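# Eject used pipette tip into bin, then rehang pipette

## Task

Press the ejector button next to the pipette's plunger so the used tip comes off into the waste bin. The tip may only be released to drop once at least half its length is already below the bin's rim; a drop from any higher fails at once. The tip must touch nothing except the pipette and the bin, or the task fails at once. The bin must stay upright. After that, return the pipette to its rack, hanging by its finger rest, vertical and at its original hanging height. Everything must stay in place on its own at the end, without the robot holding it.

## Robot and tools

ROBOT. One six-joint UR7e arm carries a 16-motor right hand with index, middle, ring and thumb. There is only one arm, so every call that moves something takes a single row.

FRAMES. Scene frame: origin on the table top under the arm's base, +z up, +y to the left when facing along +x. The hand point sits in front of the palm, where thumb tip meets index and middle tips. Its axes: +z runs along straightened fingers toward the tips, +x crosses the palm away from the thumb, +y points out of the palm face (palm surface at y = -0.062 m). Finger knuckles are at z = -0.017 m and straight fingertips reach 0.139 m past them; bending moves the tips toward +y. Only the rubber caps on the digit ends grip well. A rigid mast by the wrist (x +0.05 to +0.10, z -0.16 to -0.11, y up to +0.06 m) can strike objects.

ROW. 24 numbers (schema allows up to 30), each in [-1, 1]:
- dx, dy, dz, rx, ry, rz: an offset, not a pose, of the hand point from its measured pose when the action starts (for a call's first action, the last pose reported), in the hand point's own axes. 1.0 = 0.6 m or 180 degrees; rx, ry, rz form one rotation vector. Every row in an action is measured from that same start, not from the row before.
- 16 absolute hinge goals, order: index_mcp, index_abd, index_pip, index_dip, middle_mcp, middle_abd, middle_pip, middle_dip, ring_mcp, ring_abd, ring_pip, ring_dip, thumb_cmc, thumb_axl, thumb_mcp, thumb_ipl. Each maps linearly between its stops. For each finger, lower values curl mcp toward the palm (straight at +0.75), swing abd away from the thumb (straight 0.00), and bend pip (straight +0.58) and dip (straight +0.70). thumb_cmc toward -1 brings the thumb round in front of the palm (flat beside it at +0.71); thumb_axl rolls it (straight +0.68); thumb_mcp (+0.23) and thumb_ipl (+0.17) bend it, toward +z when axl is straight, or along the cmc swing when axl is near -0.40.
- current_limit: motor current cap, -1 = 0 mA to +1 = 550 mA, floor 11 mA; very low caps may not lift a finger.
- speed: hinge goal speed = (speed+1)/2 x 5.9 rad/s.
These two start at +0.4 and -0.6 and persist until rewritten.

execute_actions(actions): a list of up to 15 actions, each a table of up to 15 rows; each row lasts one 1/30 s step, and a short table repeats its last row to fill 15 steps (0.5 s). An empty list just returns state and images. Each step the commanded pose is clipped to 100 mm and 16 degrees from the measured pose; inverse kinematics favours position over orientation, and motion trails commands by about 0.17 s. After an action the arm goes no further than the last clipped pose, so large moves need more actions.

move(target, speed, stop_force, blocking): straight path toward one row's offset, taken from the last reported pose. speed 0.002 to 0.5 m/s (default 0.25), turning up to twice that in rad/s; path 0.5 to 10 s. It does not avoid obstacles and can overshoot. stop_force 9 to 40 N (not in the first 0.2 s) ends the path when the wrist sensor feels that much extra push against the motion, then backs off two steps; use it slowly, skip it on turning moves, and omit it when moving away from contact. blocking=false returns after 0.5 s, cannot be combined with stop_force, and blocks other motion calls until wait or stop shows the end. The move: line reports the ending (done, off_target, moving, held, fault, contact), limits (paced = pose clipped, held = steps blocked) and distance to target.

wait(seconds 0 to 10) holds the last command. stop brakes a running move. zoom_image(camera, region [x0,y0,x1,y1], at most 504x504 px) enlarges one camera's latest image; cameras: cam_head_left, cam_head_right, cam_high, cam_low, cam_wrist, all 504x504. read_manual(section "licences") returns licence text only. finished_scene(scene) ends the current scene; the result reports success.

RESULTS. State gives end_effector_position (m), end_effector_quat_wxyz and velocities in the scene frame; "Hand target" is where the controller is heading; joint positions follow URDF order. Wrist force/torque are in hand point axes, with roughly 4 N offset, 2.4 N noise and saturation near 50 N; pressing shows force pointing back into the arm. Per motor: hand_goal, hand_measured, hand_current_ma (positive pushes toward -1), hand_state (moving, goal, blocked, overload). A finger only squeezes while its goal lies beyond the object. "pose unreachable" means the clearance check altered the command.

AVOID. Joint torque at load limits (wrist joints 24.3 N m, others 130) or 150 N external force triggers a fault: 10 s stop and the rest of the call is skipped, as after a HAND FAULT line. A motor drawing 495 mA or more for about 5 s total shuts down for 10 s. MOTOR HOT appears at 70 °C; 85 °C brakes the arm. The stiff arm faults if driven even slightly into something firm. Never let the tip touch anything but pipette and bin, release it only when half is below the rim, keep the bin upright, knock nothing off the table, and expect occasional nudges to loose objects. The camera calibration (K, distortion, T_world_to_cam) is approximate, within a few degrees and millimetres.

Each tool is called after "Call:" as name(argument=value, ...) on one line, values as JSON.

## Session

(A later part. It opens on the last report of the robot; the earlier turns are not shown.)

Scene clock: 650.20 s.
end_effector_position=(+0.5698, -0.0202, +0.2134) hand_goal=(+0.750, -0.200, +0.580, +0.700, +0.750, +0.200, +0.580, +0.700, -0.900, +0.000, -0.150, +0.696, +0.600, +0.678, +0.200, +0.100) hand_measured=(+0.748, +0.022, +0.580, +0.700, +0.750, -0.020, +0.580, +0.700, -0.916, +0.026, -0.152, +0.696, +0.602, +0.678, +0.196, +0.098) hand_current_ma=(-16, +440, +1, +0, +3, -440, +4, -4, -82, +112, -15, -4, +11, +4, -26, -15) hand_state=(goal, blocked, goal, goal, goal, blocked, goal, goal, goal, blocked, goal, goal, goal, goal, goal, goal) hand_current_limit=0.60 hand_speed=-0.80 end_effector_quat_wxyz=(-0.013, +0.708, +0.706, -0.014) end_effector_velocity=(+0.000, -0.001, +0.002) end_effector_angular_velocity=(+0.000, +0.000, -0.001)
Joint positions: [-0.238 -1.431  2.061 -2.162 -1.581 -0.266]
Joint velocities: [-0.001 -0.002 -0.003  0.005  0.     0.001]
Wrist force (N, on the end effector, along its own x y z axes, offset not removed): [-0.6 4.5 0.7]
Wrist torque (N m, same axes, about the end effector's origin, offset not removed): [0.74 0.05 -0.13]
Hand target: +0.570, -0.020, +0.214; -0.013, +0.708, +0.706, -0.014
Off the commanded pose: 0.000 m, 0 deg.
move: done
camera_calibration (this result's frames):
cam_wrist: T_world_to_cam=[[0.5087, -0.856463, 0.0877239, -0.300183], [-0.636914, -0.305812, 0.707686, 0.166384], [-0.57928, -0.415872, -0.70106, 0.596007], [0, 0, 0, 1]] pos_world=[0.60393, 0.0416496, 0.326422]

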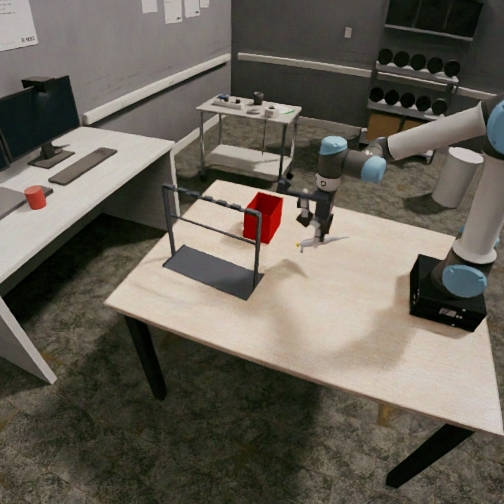

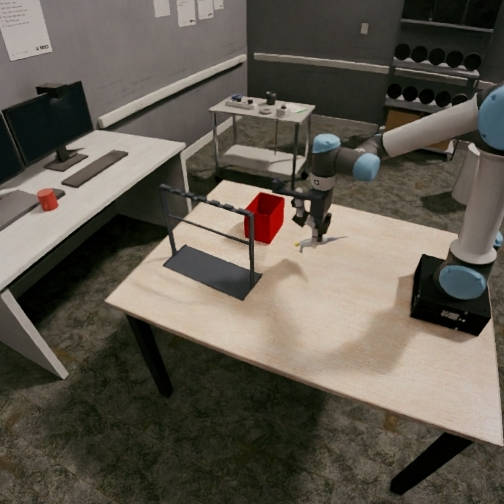

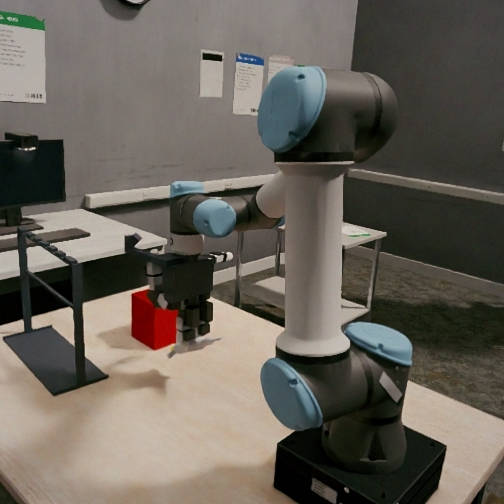

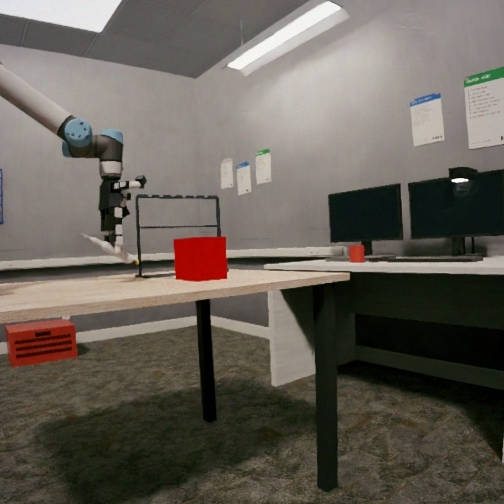

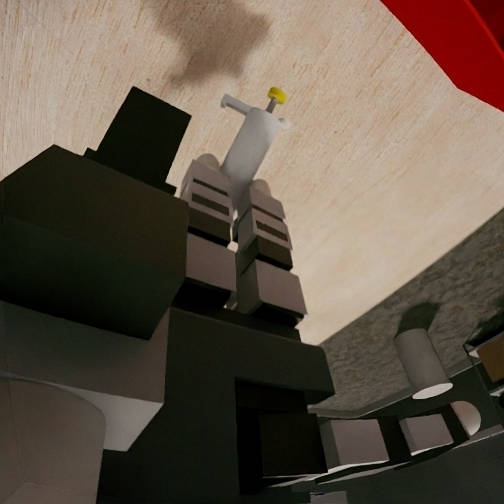

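Call:
move(target=[0,0,0.15,0,0,0,0.75,-0.2,0.58,0.7,0.75,0.2,0.58,0.7,-0.9,0,-0.15,0.696,0.6,0.678,0.2,0.1,0.6,-0.8], speed=0.03)

Call:
execute_actions(actions=[[[0,0,0,0,0,0,0.75,0.15,0.58,0.7,0.75,-0.15,0.58,0.7,-0.9,0,-0.15,0.696,0.6,0.678,0.2,0.1,0.6,-0.8]],[[0,0,0,0,0,0,0.75,0.15,0.58,0.7,0.75,-0.15,0.58,0.7,-0.9,0,-0.15,0.696,0.6,0.678,0.2,0.1,0.6,-0.8]]])

Call:
move(target=[0,0.025,0,0,0,0,0.75,0.15,0.58,0.7,0.75,-0.15,0.58,0.7,-0.9,0,-0.15,0.696,0.6,0.678,0.2,0.1,0.6,-0.8], speed=0.02)

Scene clock: 657.13 s.
end_effector_position=(+0.5665, -0.0202, +0.1235) hand_goal=(+0.750, -0.200, +0.580, +0.700, +0.750, +0.200, +0.580, +0.700, -0.900, +0.000, -0.150, +0.696, +0.600, +0.678, +0.200, +0.100) hand_measured=(+0.746, +0.022, +0.580, +0.700, +0.750, -0.020, +0.580, +0.700, -0.916, +0.026, -0.152, +0.696, +0.602, +0.678, +0.196, +0.098) hand_current_ma=(-17, +440, -1, +0, +4, -440, +4, -4, -82, +112, -15, -4, +11, +4, -26, -15) hand_state=(goal, blocked, goal, goal, goal, blocked, goal, goal, goal, blocked, goal, goal, goal, goal, goal, goal) hand_current_limit=0.60 hand_speed=-0.80 end_effector_quat_wxyz=(-0.013, +0.708, +0.706, -0.014) end_effector_velocity=(-0.000, -0.000, -0.003) end_effector_angular_velocity=(+0.001, +0.001, +0.000)
Joint positions: [-0.24  -1.268  2.161 -2.426 -1.581 -0.268]
Joint velocities: [-0.     0.005  0.001 -0.005  0.    -0.001]
Wrist force (N, on the end effector, along its own x y z axes, offset not removed): [1.8 -0.8 -4.1]
Wrist torque (N m, same axes, about the end effector's origin, offset not removed): [0.12 -0.25 0.02]
Hand target: +0.566, -0.020, +0.123; -0.013, +0.708, +0.706, -0.014
Off the commanded pose: 0.000 m, 0 deg.
move: done
camera_calibration (this result's frames):
cam_wrist: T_world_to_cam=[[0.508697, -0.856461, 0.0877587, -0.290654], [-0.636939, -0.305798, 0.70767, 0.227832], [-0.579256, -0.415886, -0.701072, 0.531032], [0, 0, 0, 1]] pos_world=[0.600573, 0.0415852, 0.236569]

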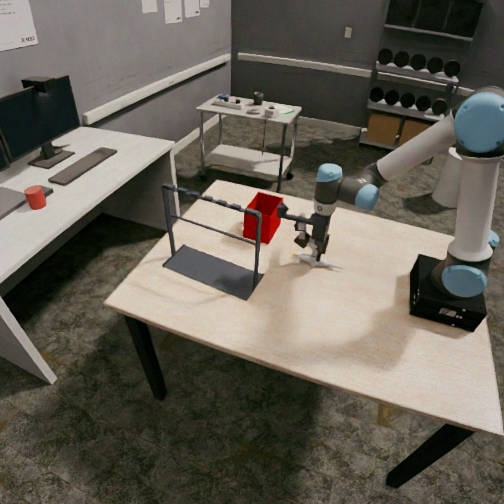

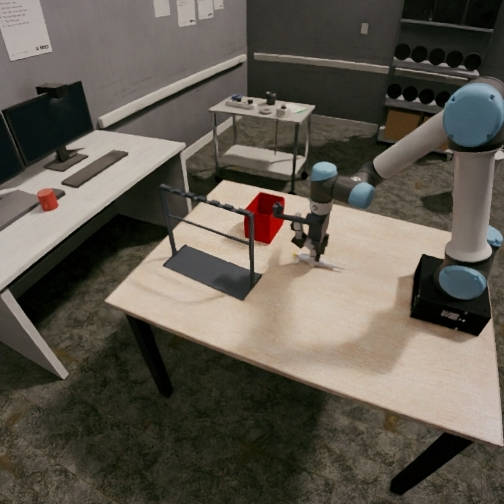

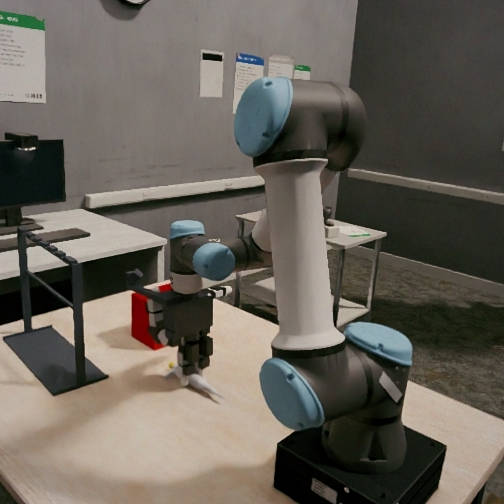

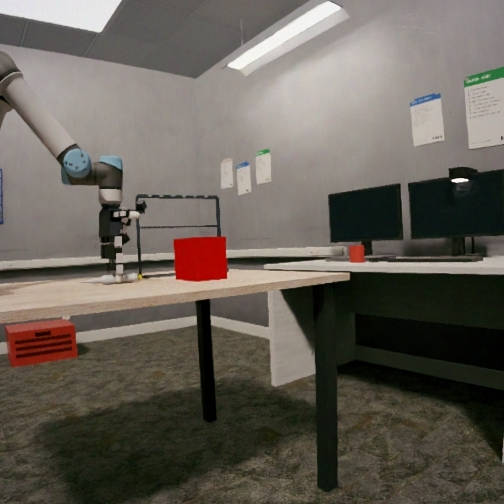

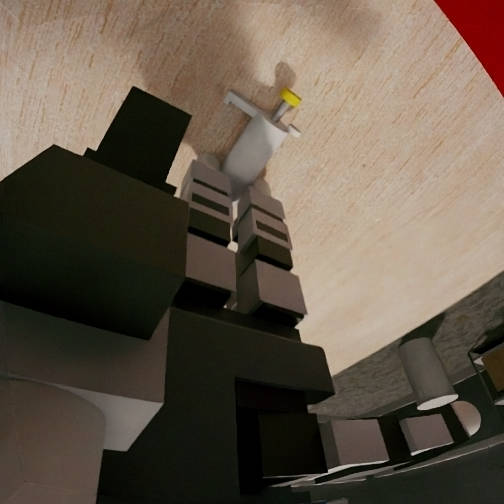

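Scene clock: 658.13 s.
end_effector_position=(+0.5664, -0.0202, +0.1235) hand_goal=(+0.750, +0.150, +0.580, +0.700, +0.750, -0.150, +0.580, +0.700, -0.900, +0.000, -0.150, +0.696, +0.600, +0.678, +0.200, +0.100) hand_measured=(+0.746, +0.146, +0.580, +0.700, +0.750, -0.146, +0.580, +0.700, -0.916, +0.026, -0.152, +0.696, +0.602, +0.678, +0.196, +0.098) hand_current_ma=(-17, -15, -1, +0, +4, +21, +4, -4, -82, +112, -15, -4, +11, +4, -26, -15) hand_state=(goal, goal, goal, goal, goal, goal, goal, goal, goal, blocked, goal, goal, goal, goal, goal, goal) hand_current_limit=0.60 hand_speed=-0.80 end_effector_quat_wxyz=(-0.013, +0.708, +0.706, -0.014) end_effector_velocity=(+0.000, -0.000, +0.001) end_effector_angular_velocity=(-0.000, -0.001, -0.002)
Joint positions: [-0.24  -1.267  2.161 -2.426 -1.581 -0.268]
Joint velocities: [-0.    -0.002  0.     0.     0.     0.001]
Wrist force (N, on the end effector, along its own x y z axes, offset not removed): [2.5 -1.0 0.6]
Wrist torque (N m, same axes, about the end effector's origin, offset not removed): [0.09 -0.29 -0.04]
Hand target: +0.566, -0.020, +0.123; -0.013, +0.708, +0.706, -0.014
Off the commanded pose: 0.000 m, 0 deg.
camera_calibration (this result's frames):
cam_wrist: T_world_to_cam=[[0.508705, -0.856464, 0.0876807, -0.290624], [-0.636865, -0.305818, 0.707728, 0.227818], [-0.579329, -0.415866, -0.701023, 0.531005], [0, 0, 0, 1]] pos_world=[0.600558, 0.0415887, 0.236496]

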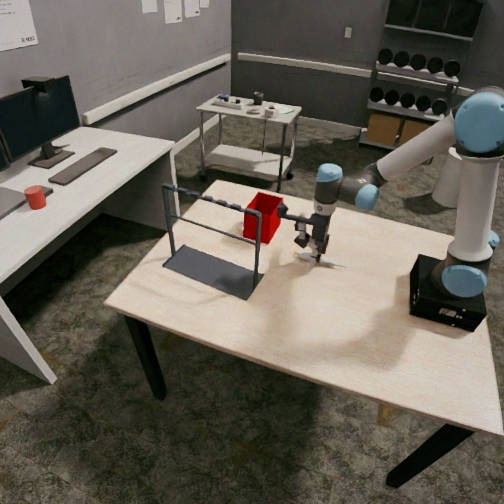

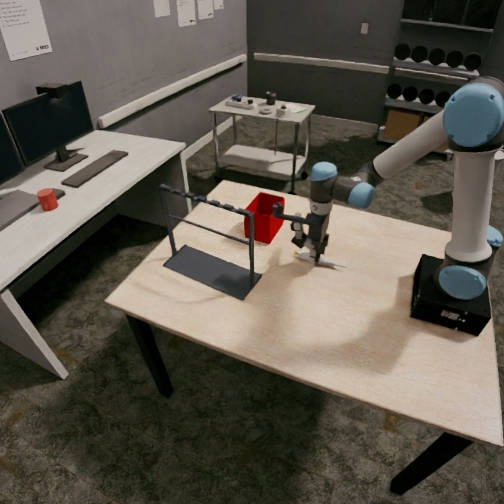

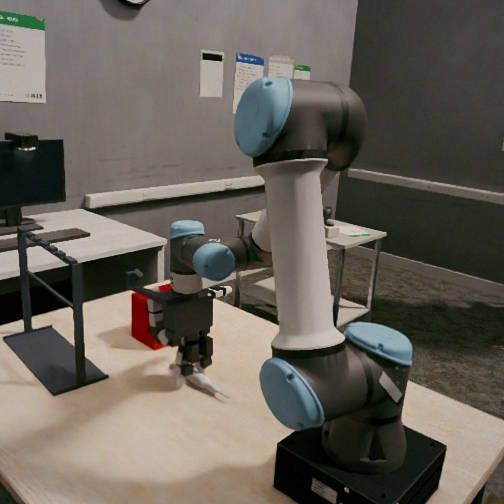

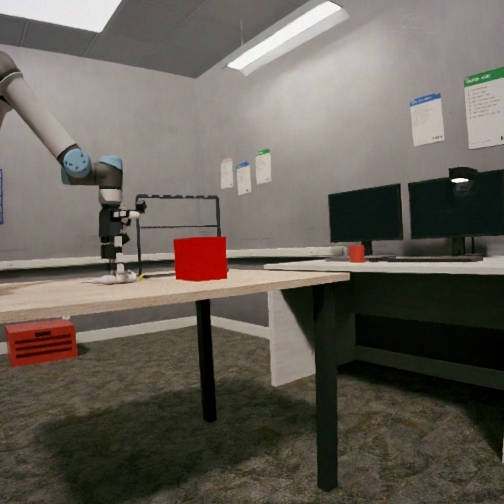

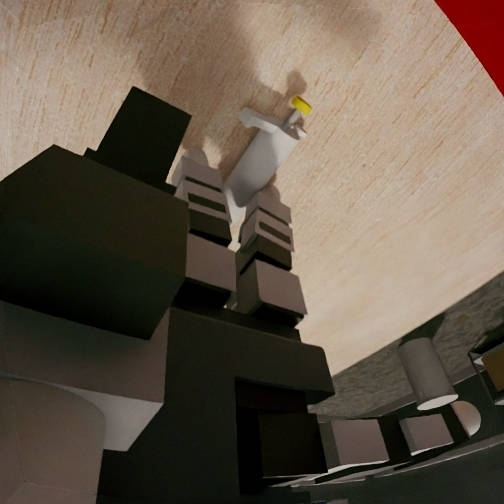

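Scene clock: 659.13 s.
end_effector_position=(+0.5813, -0.0202, +0.1229) hand_goal=(+0.750, +0.150, +0.580, +0.700, +0.750, -0.150, +0.580, +0.700, -0.900, +0.000, -0.150, +0.696, +0.600, +0.678, +0.200, +0.100) hand_measured=(+0.746, +0.146, +0.580, +0.700, +0.750, -0.146, +0.580, +0.700, -0.916, +0.026, -0.152, +0.696, +0.602, +0.678, +0.196, +0.098) hand_current_ma=(-17, -15, -1, +0, +4, +21, +4, -4, -82, +112, -15, -4, +11, +4, -26, -15) hand_state=(goal, goal, goal, goal, goal, goal, goal, goal, goal, blocked, goal, goal, goal, goal, goal, goal) hand_current_limit=0.60 hand_speed=-0.80 end_effector_quat_wxyz=(-0.013, +0.708, +0.706, -0.014) end_effector_velocity=(+0.002, +0.001, +0.000) end_effector_angular_velocity=(-0.000, +0.000, +0.002)
Joint positions: [-0.231 -1.239  2.12  -2.413 -1.581 -0.26 ]
Joint velocities: [ 0.002  0.003 -0.004  0.002 -0.     0.   ]
Wrist force (N, on the end effector, along its own x y z axes, offset not removed): [2.4 2.8 -3.1]
Wrist torque (N m, same axes, about the end effector's origin, offset not removed): [0.75 -0.26 0.28]
Hand target: +0.581, -0.020, +0.123; -0.013, +0.708, +0.706, -0.014
Off the commanded pose: 0.000 m, 0 deg.
move: done
camera_calibration (this result's frames):
cam_wrist: T_world_to_cam=[[0.508707, -0.856463, 0.0876899, -0.298122], [-0.636871, -0.305816, 0.707723, 0.237671], [-0.579321, -0.415871, -0.701027, 0.539195], [0, 0, 0, 1]] pos_world=[0.61539, 0.0415889, 0.235927]

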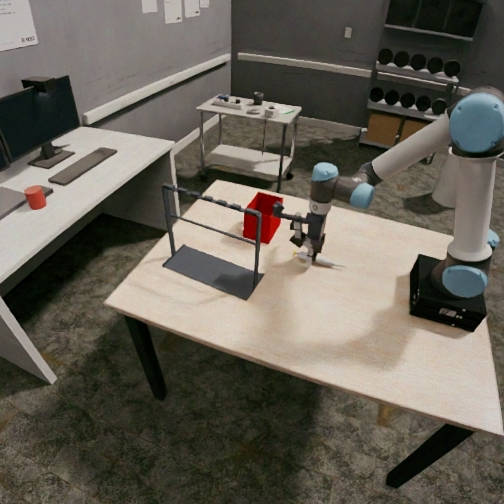

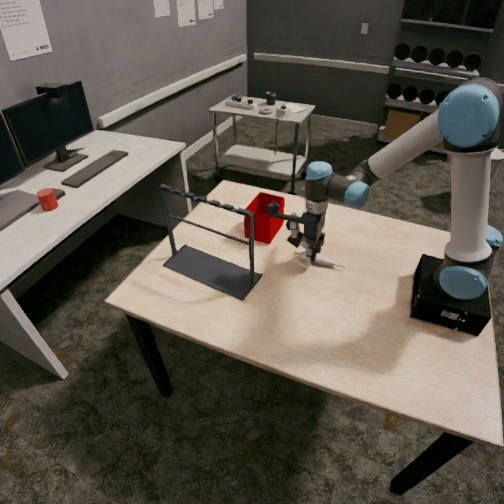

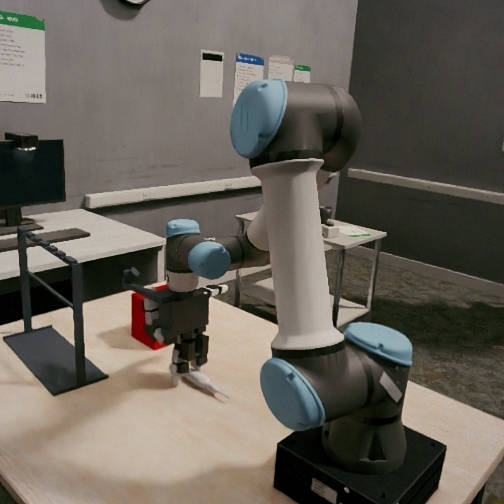

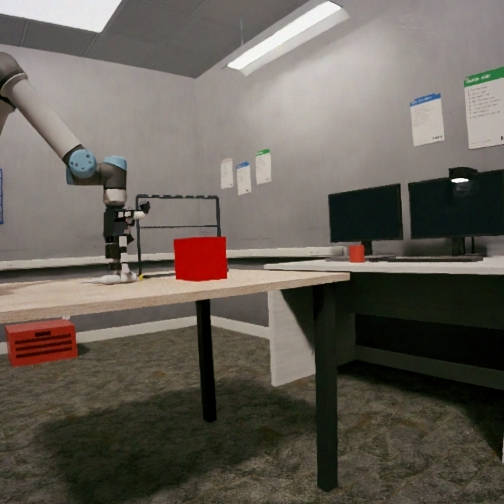

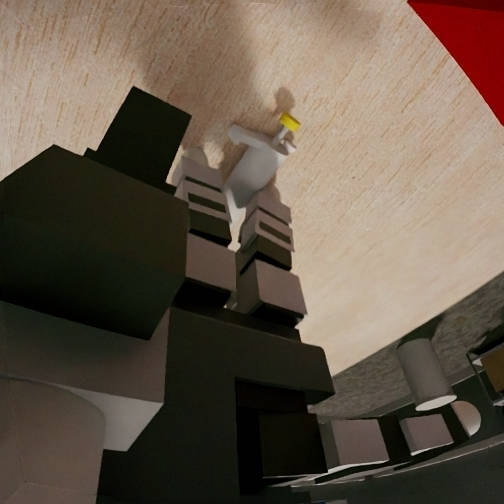

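Call:
execute_actions(actions=[[[0,0,0,0,0,0,0.75,-0.2,0.58,0.7,0.75,0.2,0.58,0.7,-0.9,0,-0.15,0.696,0.6,0.678,0.2,0.1,0.76,-0.8]],[[0,0,0,0,0,0,0.75,-0.2,0.58,0.7,0.75,0.2,0.58,0.7,-0.9,0,-0.15,0.696,0.6,0.678,0.2,0.1,0.76,-0.8]],[[0,0,0,0,0,0,0.75,-0.2,0.58,0.7,0.75,0.2,0.58,0.7,-0.9,0,-0.15,0.696,0.6,0.678,0.2,0.1,0.76,-0.8]]])

Call:
move(target=[0,0,-0.15,0,0,0,0.75,-0.2,0.58,0.7,0.75,0.2,0.58,0.7,-0.9,0,-0.15,0.696,0.6,0.678,0.2,0.1,0.76,-0.8], speed=0.03)

Scene clock: 662.27 s.
end_effector_position=(+0.5813, -0.0202, +0.1229) hand_goal=(+0.750, -0.200, +0.580, +0.700, +0.750, +0.200, +0.580, +0.700, -0.900, +0.000, -0.150, +0.696, +0.600, +0.678, +0.200, +0.100) hand_measured=(+0.746, +0.022, +0.580, +0.700, +0.750, -0.020, +0.580, +0.700, -0.916, +0.026, -0.152, +0.696, +0.602, +0.678, +0.196, +0.098) hand_current_ma=(-19, +484, -1, +0, +1, -484, +4, -4, -82, +112, -15, -4, +11, +4, -26, -15) hand_state=(goal, blocked, goal, goal, goal, blocked, goal, goal, goal, blocked, goal, goal, goal, goal, goal, goal) hand_current_limit=0.76 hand_speed=-0.80 end_effector_quat_wxyz=(-0.013, +0.708, +0.706, -0.014) end_effector_velocity=(-0.000, +0.000, -0.001) end_effector_angular_velocity=(+0.001, +0.001, -0.000)
Joint positions: [-0.231 -1.239  2.12  -2.413 -1.581 -0.26 ]
Joint velocities: [ 0.     0.001 -0.     0.     0.001  0.001]
Wrist force (N, on the end effector, along its own x y z axes, offset not removed): [1.9 -0.8 -3.0]
Wrist torque (N m, same axes, about the end effector's origin, offset not removed): [0.10 -0.21 0.42]
Hand target: +0.581, -0.020, +0.123; -0.013, +0.708, +0.706, -0.014
Off the commanded pose: 0.000 m, 0 deg.
camera_calibration (this result's frames):
cam_wrist: T_world_to_cam=[[0.508683, -0.85648, 0.0876535, -0.298081], [-0.636847, -0.305806, 0.70775, 0.237668], [-0.579369, -0.415842, -0.701005, 0.53922], [0, 0, 0, 1]] pos_world=[0.615395, 0.0416101, 0.235914]

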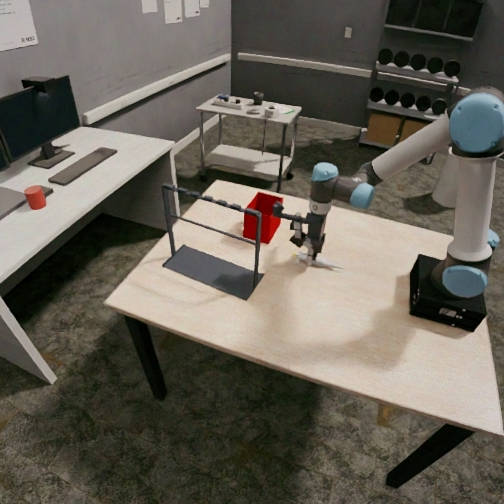

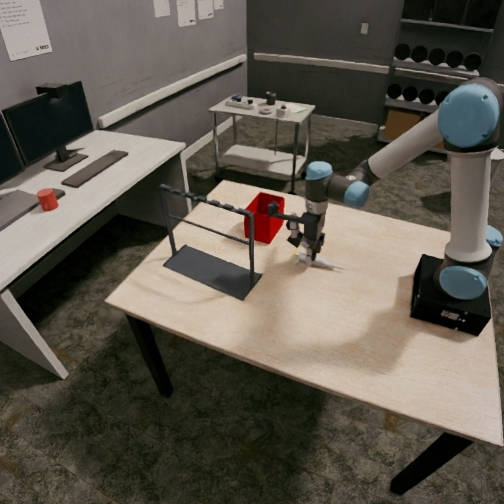

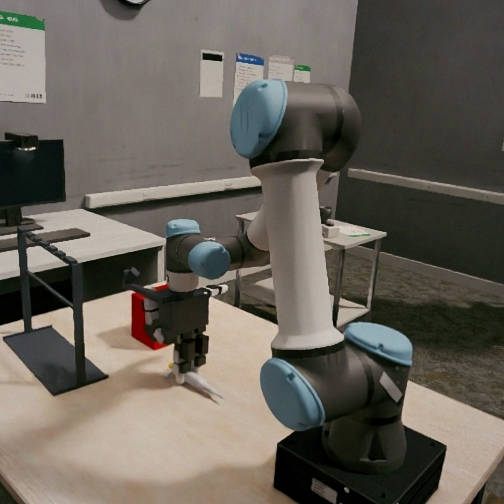

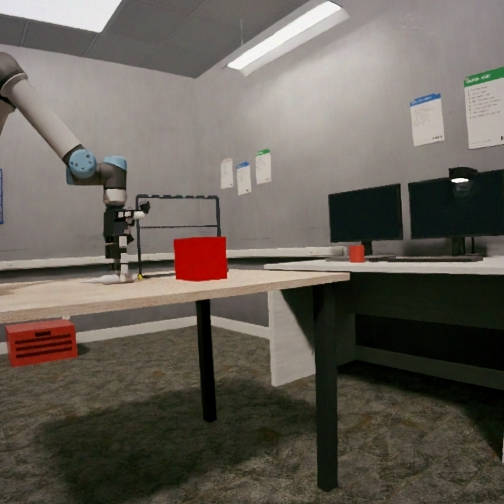

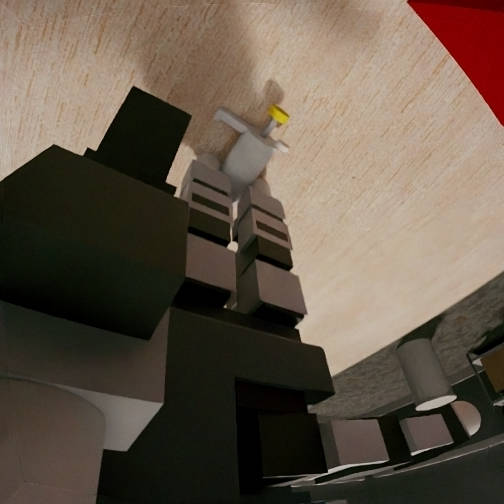

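Scene clock: 665.57 s.
end_effector_position=(+0.5846, -0.0202, +0.2128) hand_goal=(+0.750, -0.200, +0.580, +0.700, +0.750, +0.200, +0.580, +0.700, -0.900, +0.000, -0.150, +0.696, +0.600, +0.678, +0.200, +0.100) hand_measured=(+0.746, +0.022, +0.580, +0.700, +0.750, -0.020, +0.580, +0.700, -0.916, +0.026, -0.152, +0.696, +0.602, +0.678, +0.196, +0.098) hand_current_ma=(-19, +484, -1, +0, +1, -484, +4, -4, -82, +112, -15, -4, +11, +4, -26, -15) hand_state=(goal, blocked, goal, goal, goal, blocked, goal, goal, goal, blocked, goal, goal, goal, goal, goal, goal) hand_current_limit=0.76 hand_speed=-0.80 end_effector_quat_wxyz=(-0.013, +0.708, +0.706, -0.014) end_effector_velocity=(+0.000, +0.001, +0.002) end_effector_angular_velocity=(-0.000, +0.001, +0.001)
Joint positions: [-0.23  -1.397  2.022 -2.157 -1.581 -0.258]
Joint velocities: [ 0.001 -0.002 -0.002  0.005 -0.    -0.   ]
Wrist force (N, on the end effector, along its own x y z axes, offset not removed): [-1.0 4.0 2.8]
Wrist torque (N m, same axes, about the end effector's origin, offset not removed): [0.32 -0.09 -0.18]
Hand target: +0.585, -0.020, +0.213; -0.013, +0.708, +0.706, -0.014
Off the commanded pose: 0.000 m, 0 deg.
move: done
camera_calibration (this result's frames):
cam_wrist: T_world_to_cam=[[0.508682, -0.85648, 0.0876665, -0.307629], [-0.636859, -0.305803, 0.707739, 0.176235], [-0.579356, -0.415845, -0.701013, 0.604199], [0, 0, 0, 1]] pos_world=[0.618768, 0.0416688, 0.325792]

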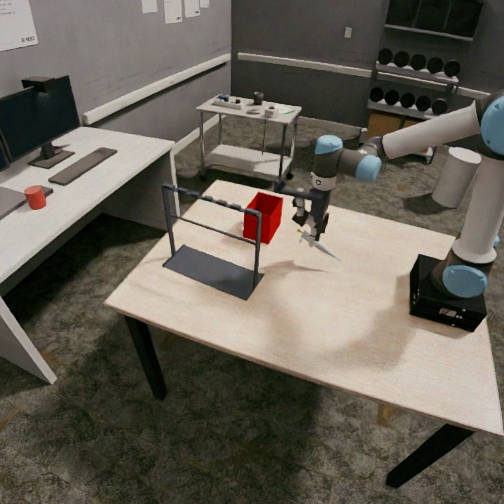

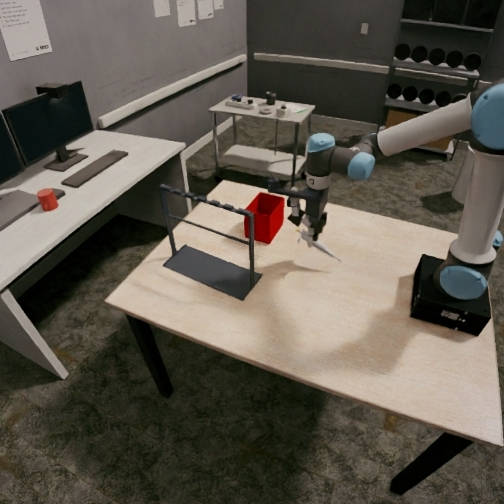

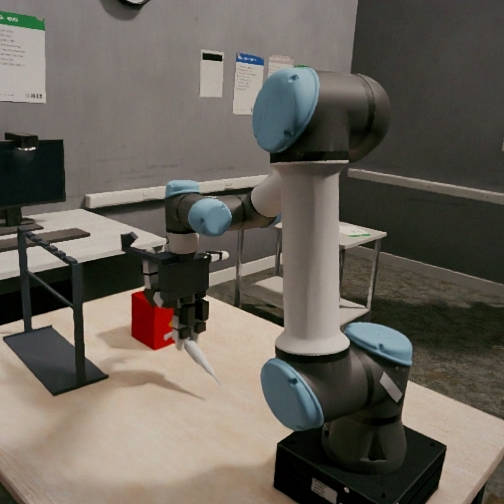

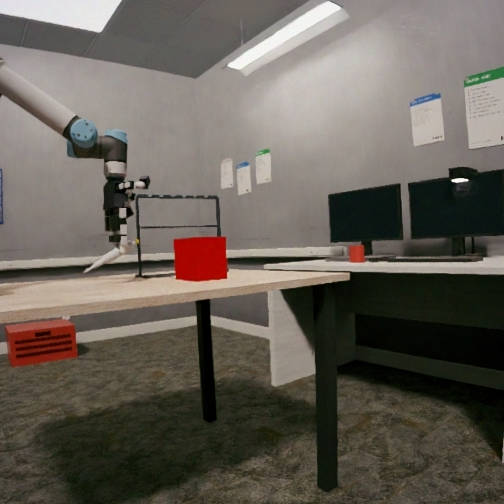

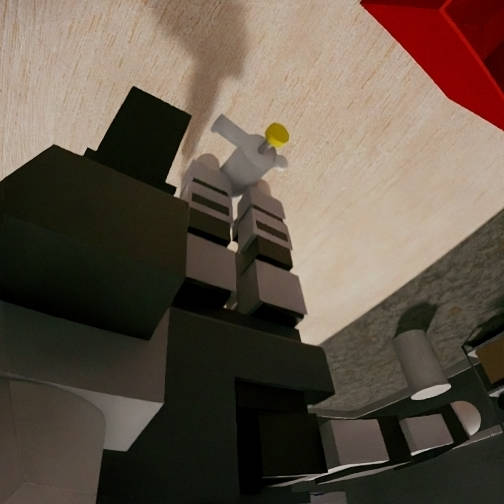

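Call:
move(target=[0,-0.075,-0.195,0,0,0,0.75,-0.2,0.58,0.7,0.75,0.2,0.58,0.7,-0.9,0,-0.15,0.696,0.6,0.678,0.2,0.1,0.76,-0.8], speed=0.04)

Call:
move(target=[0,0,0,-0.5,0,0,0.75,-0.2,0.58,0.7,0.75,0.2,0.58,0.7,-0.9,0,-0.15,0.696,0.6,0.678,0.2,0.1,0.76,-0.8], speed=0.1)

Scene clock: 670.93 s.
end_effector_position=(+0.5441, -0.0201, +0.3314) hand_goal=(+0.750, -0.200, +0.580, +0.700, +0.750, +0.200, +0.580, +0.700, -0.900, +0.000, -0.150, +0.696, +0.600, +0.678, +0.200, +0.100) hand_measured=(+0.746, +0.022, +0.580, +0.700, +0.750, -0.020, +0.580, +0.700, -0.916, +0.026, -0.152, +0.696, +0.602, +0.678, +0.196, +0.098) hand_current_ma=(-19, +484, -1, +0, +1, -484, +4, -4, -82, +112, -15, -4, +11, +4, -26, -15) hand_state=(goal, blocked, goal, goal, goal, blocked, goal, goal, goal, blocked, goal, goal, goal, goal, goal, goal) hand_current_limit=0.76 hand_speed=-0.80 end_effector_quat_wxyz=(-0.013, +0.708, +0.706, -0.014) end_effector_velocity=(-0.001, +0.000, +0.002) end_effector_angular_velocity=(+0.000, +0.000, -0.000)
Joint positions: [-0.253 -1.629  1.931 -1.834 -1.582 -0.281]
Joint velocities: [-0.    -0.002 -0.002  0.004  0.    -0.   ]
Wrist force (N, on the end effector, along its own x y z axes, offset not removed): [0.2 4.8 0.0]
Wrist torque (N m, same axes, about the end effector's origin, offset not removed): [0.88 -0.18 -0.01]
Hand target: +0.544, -0.020, +0.331; -0.013, +0.708, +0.706, -0.014
Off the commanded pose: 0.000 m, 0 deg.
move: done
camera_calibration (this result's frames):
cam_wrist: T_world_to_cam=[[0.50868, -0.856481, 0.0876595, -0.297314], [-0.636867, -0.305812, 0.707728, 0.0665019], [-0.579349, -0.415835, -0.701025, 0.663884], [0, 0, 0, 1]] pos_world=[0.578211, 0.0417588, 0.444396]

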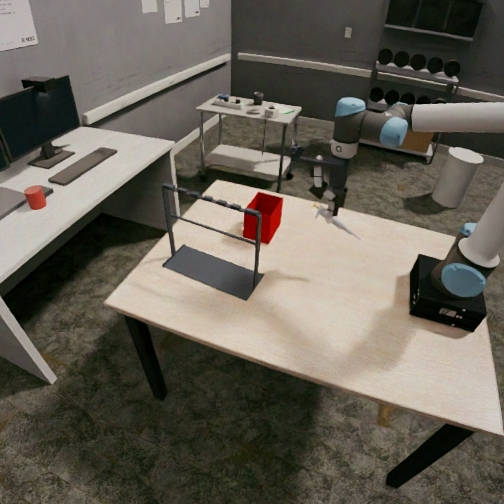

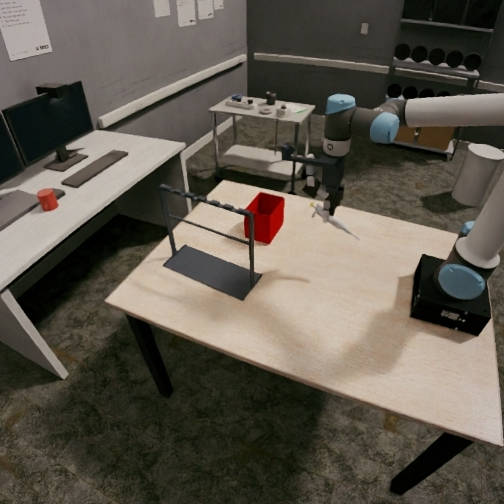

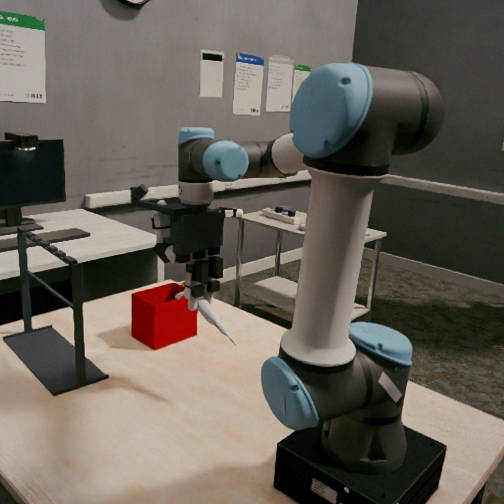

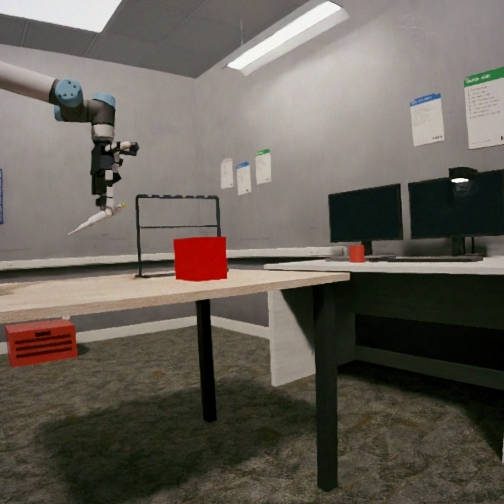

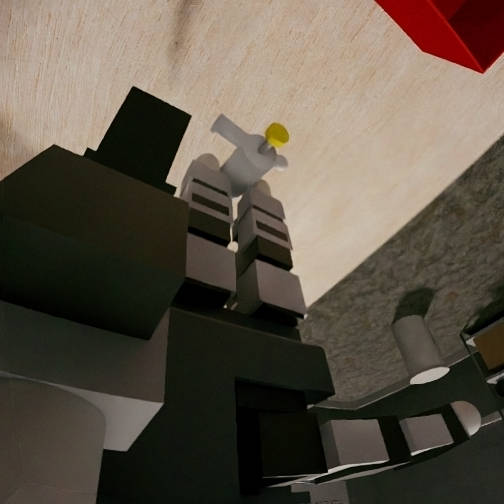

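Scene clock: 679.13 s.
end_effector_position=(+0.5444, -0.0202, +0.3308) hand_goal=(+0.750, -0.200, +0.580, +0.700, +0.750, +0.200, +0.580, +0.700, -0.900, +0.000, -0.150, +0.696, +0.600, +0.678, +0.200, +0.100) hand_measured=(+0.772, +0.022, +0.586, +0.702, +0.774, -0.020, +0.588, +0.702, -0.916, +0.026, -0.152, +0.696, +0.610, +0.678, +0.198, +0.098) hand_current_ma=(+117, +484, +34, +7, +130, -484, +47, +15, -82, +112, -15, -4, +52, +4, -18, -15) hand_state=(blocked, blocked, goal, goal, blocked, blocked, goal, goal, goal, blocked, goal, goal, goal, goal, goal, goal) hand_current_limit=0.76 hand_speed=-0.80 end_effector_quat_wxyz=(+0.490, +0.510, +0.509, +0.490) end_effector_velocity=(+0.000, -0.000, -0.001) end_effector_angular_velocity=(+0.000, -0.007, -0.000)
Joint positions: [-0.403 -0.738  2.403 -4.763 -1.138 -0.017]
Joint velocities: [ 0.001  0.007 -0.006 -0.008 -0.001  0.003]
Wrist force (N, on the end effector, along its own x y z axes, offset not removed): [4.4 -0.7 2.1]
Wrist torque (N m, same axes, about the end effector's origin, offset not removed): [0.05 -0.83 0.27]
Hand target: +0.544, -0.020, +0.331; +0.490, +0.510, +0.509, +0.490
Off the commanded pose: 0.001 m, 0 deg.
move: done
camera_calibration (this result's frames):
cam_wrist: T_world_to_cam=[[-0.087304, -0.856168, 0.509268, -0.112567], [-0.708084, -0.306256, -0.636258, 0.550366], [0.700711, -0.416152, -0.579502, -0.073449], [0, 0, 0, 1]] pos_world=[0.431344, 0.0416107, 0.364938]

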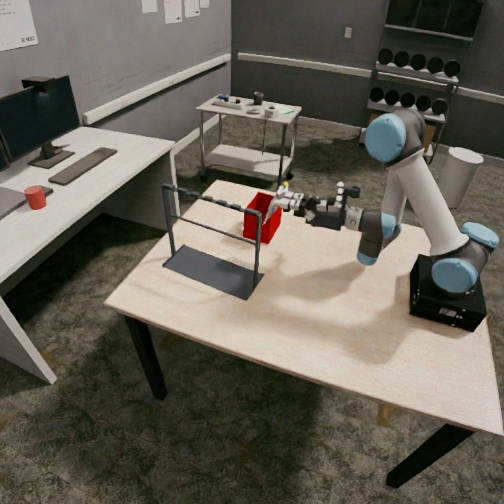

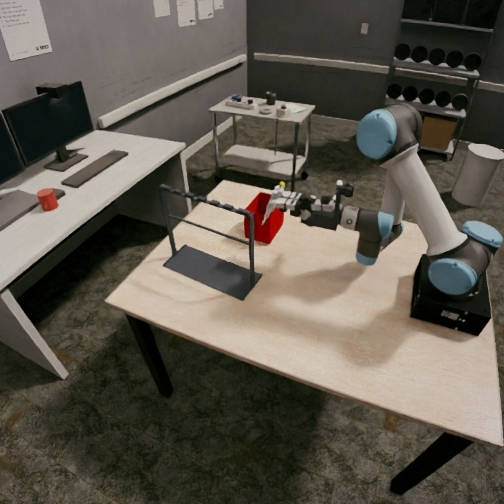

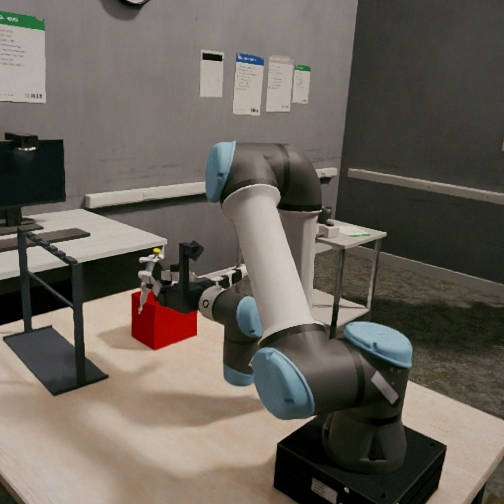

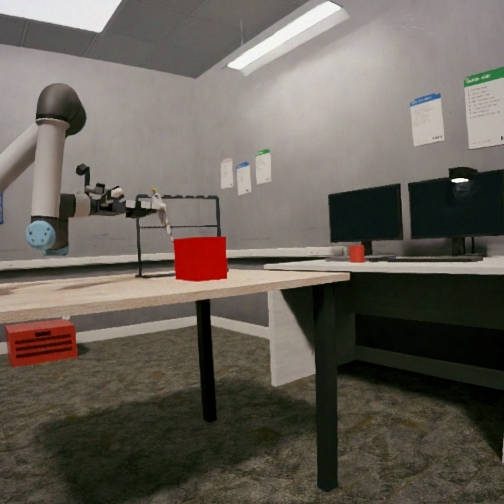

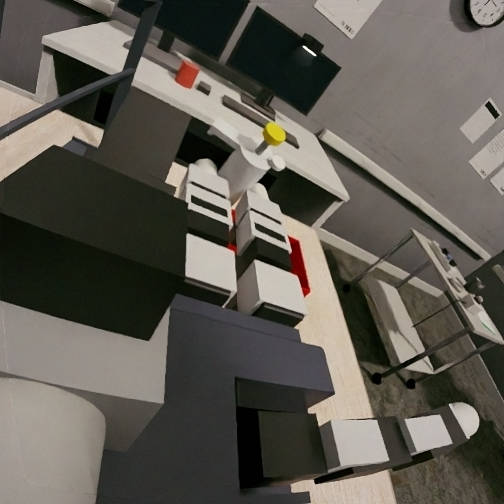

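Call:
move(target=[0,0.06,-0.05,0.12,0,0,0.75,-0.2,0.58,0.7,0.75,0.2,0.58,0.7,-0.9,0,-0.15,0.696,0.6,0.678,0.2,0.1,0.76,-0.8], speed=0.05)

Call:
zoom_image(camera="cam_low", region=[60,150,260,300])

Call:
zoom_image(camera="cam_high", region=[0,180,260,400])

Scene clock: 684.87 s.
end_effector_position=(+0.5158, -0.0202, +0.3680) hand_goal=(+0.750, -0.200, +0.580, +0.700, +0.750, +0.200, +0.580, +0.700, -0.900, +0.000, -0.150, +0.696, +0.600, +0.678, +0.200, +0.100) hand_measured=(+0.772, +0.022, +0.586, +0.702, +0.774, -0.020, +0.588, +0.702, -0.916, +0.026, -0.152, +0.696, +0.610, +0.678, +0.198, +0.098) hand_current_ma=(+118, +484, +35, +7, +131, -484, +48, +15, -82, +112, -15, -4, +52, +4, -18, -15) hand_state=(blocked, blocked, goal, goal, blocked, blocked, goal, goal, goal, blocked, goal, goal, goal, goal, goal, goal) hand_current_limit=0.76 hand_speed=-0.80 end_effector_quat_wxyz=(+0.386, +0.593, +0.592, +0.386) end_effector_velocity=(-0.000, +0.000, +0.001) end_effector_angular_velocity=(-0.001, +0.012, +0.002)
Joint positions: [-0.473 -1.344  2.666 -3.996 -1.114 -0.217]
Joint velocities: [-0.001 -0.026  0.002  0.038 -0.001 -0.007]
Wrist force (N, on the end effector, along its own x y z axes, offset not removed): [0.8 -1.0 -1.2]
Wrist torque (N m, same axes, about the end effector's origin, offset not removed): [0.04 -0.12 -0.02]
Hand target: +0.516, -0.020, +0.368; +0.386, +0.593, +0.592, +0.386
Off the commanded pose: 0.000 m, 0 deg.
move: done
camera_calibration (this result's frames):
cam_wrist: T_world_to_cam=[[0.105561, -0.856243, 0.505672, -0.232204], [-0.892264, -0.306049, -0.331963, 0.536864], [0.439002, -0.41615, -0.796302, 0.182937], [0, 0, 0, 1]] pos_world=[0.423226, 0.0416131, 0.44131]

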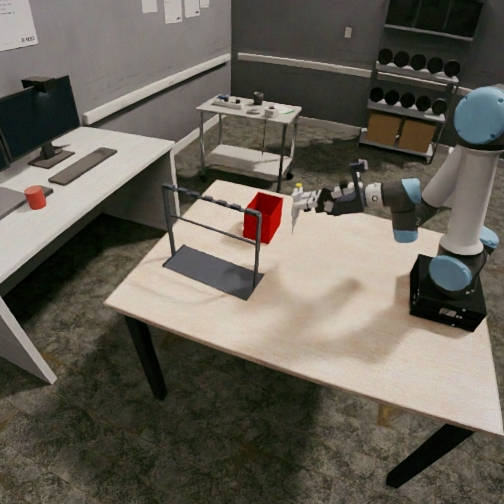

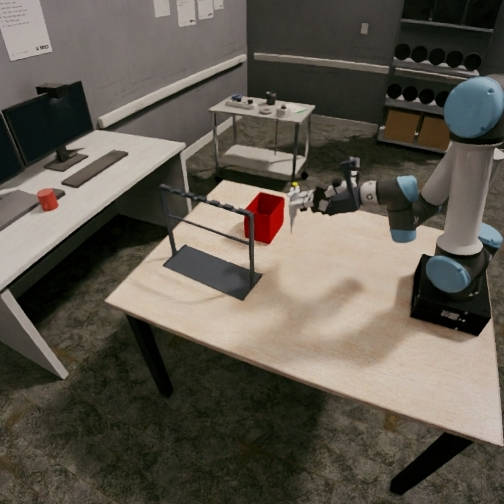

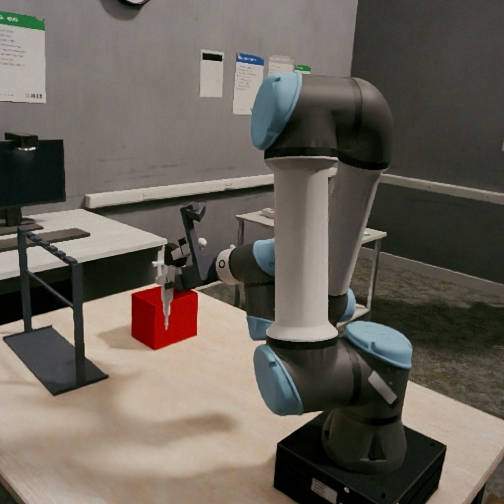

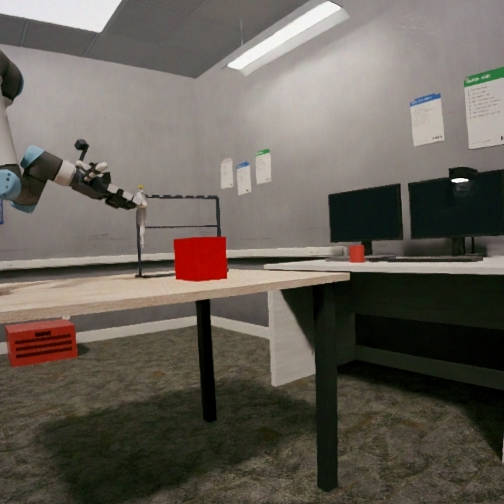

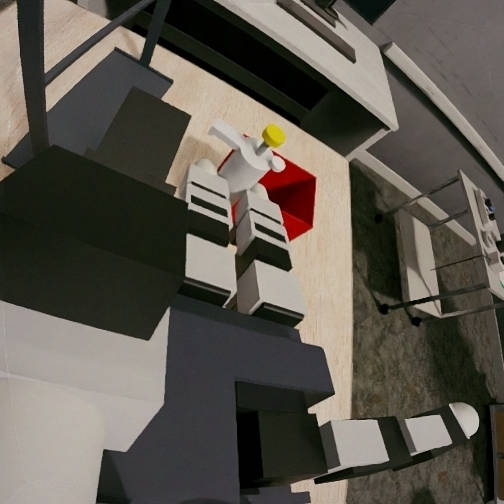

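Region (60, 150, 260, 300) of cam_low's 504x504 image, scaled by 2.520, with more detail than that image has; it fills the top 378 rows of this view, and the rest is white.

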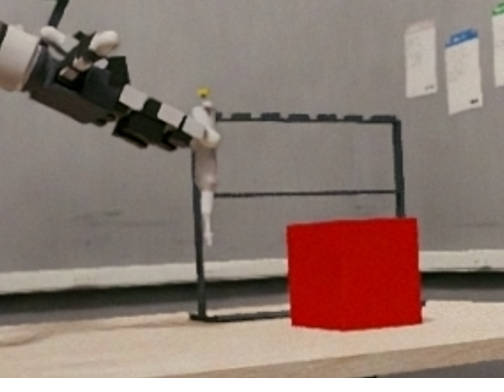

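Region (0, 180, 260, 400) of cam_high's 504x504 image, scaled by 1.938, with more detail than that image has; it fills the top 426 rows of this view, and the rest is white.

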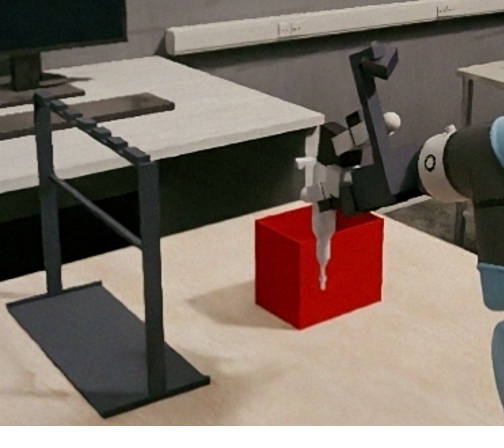

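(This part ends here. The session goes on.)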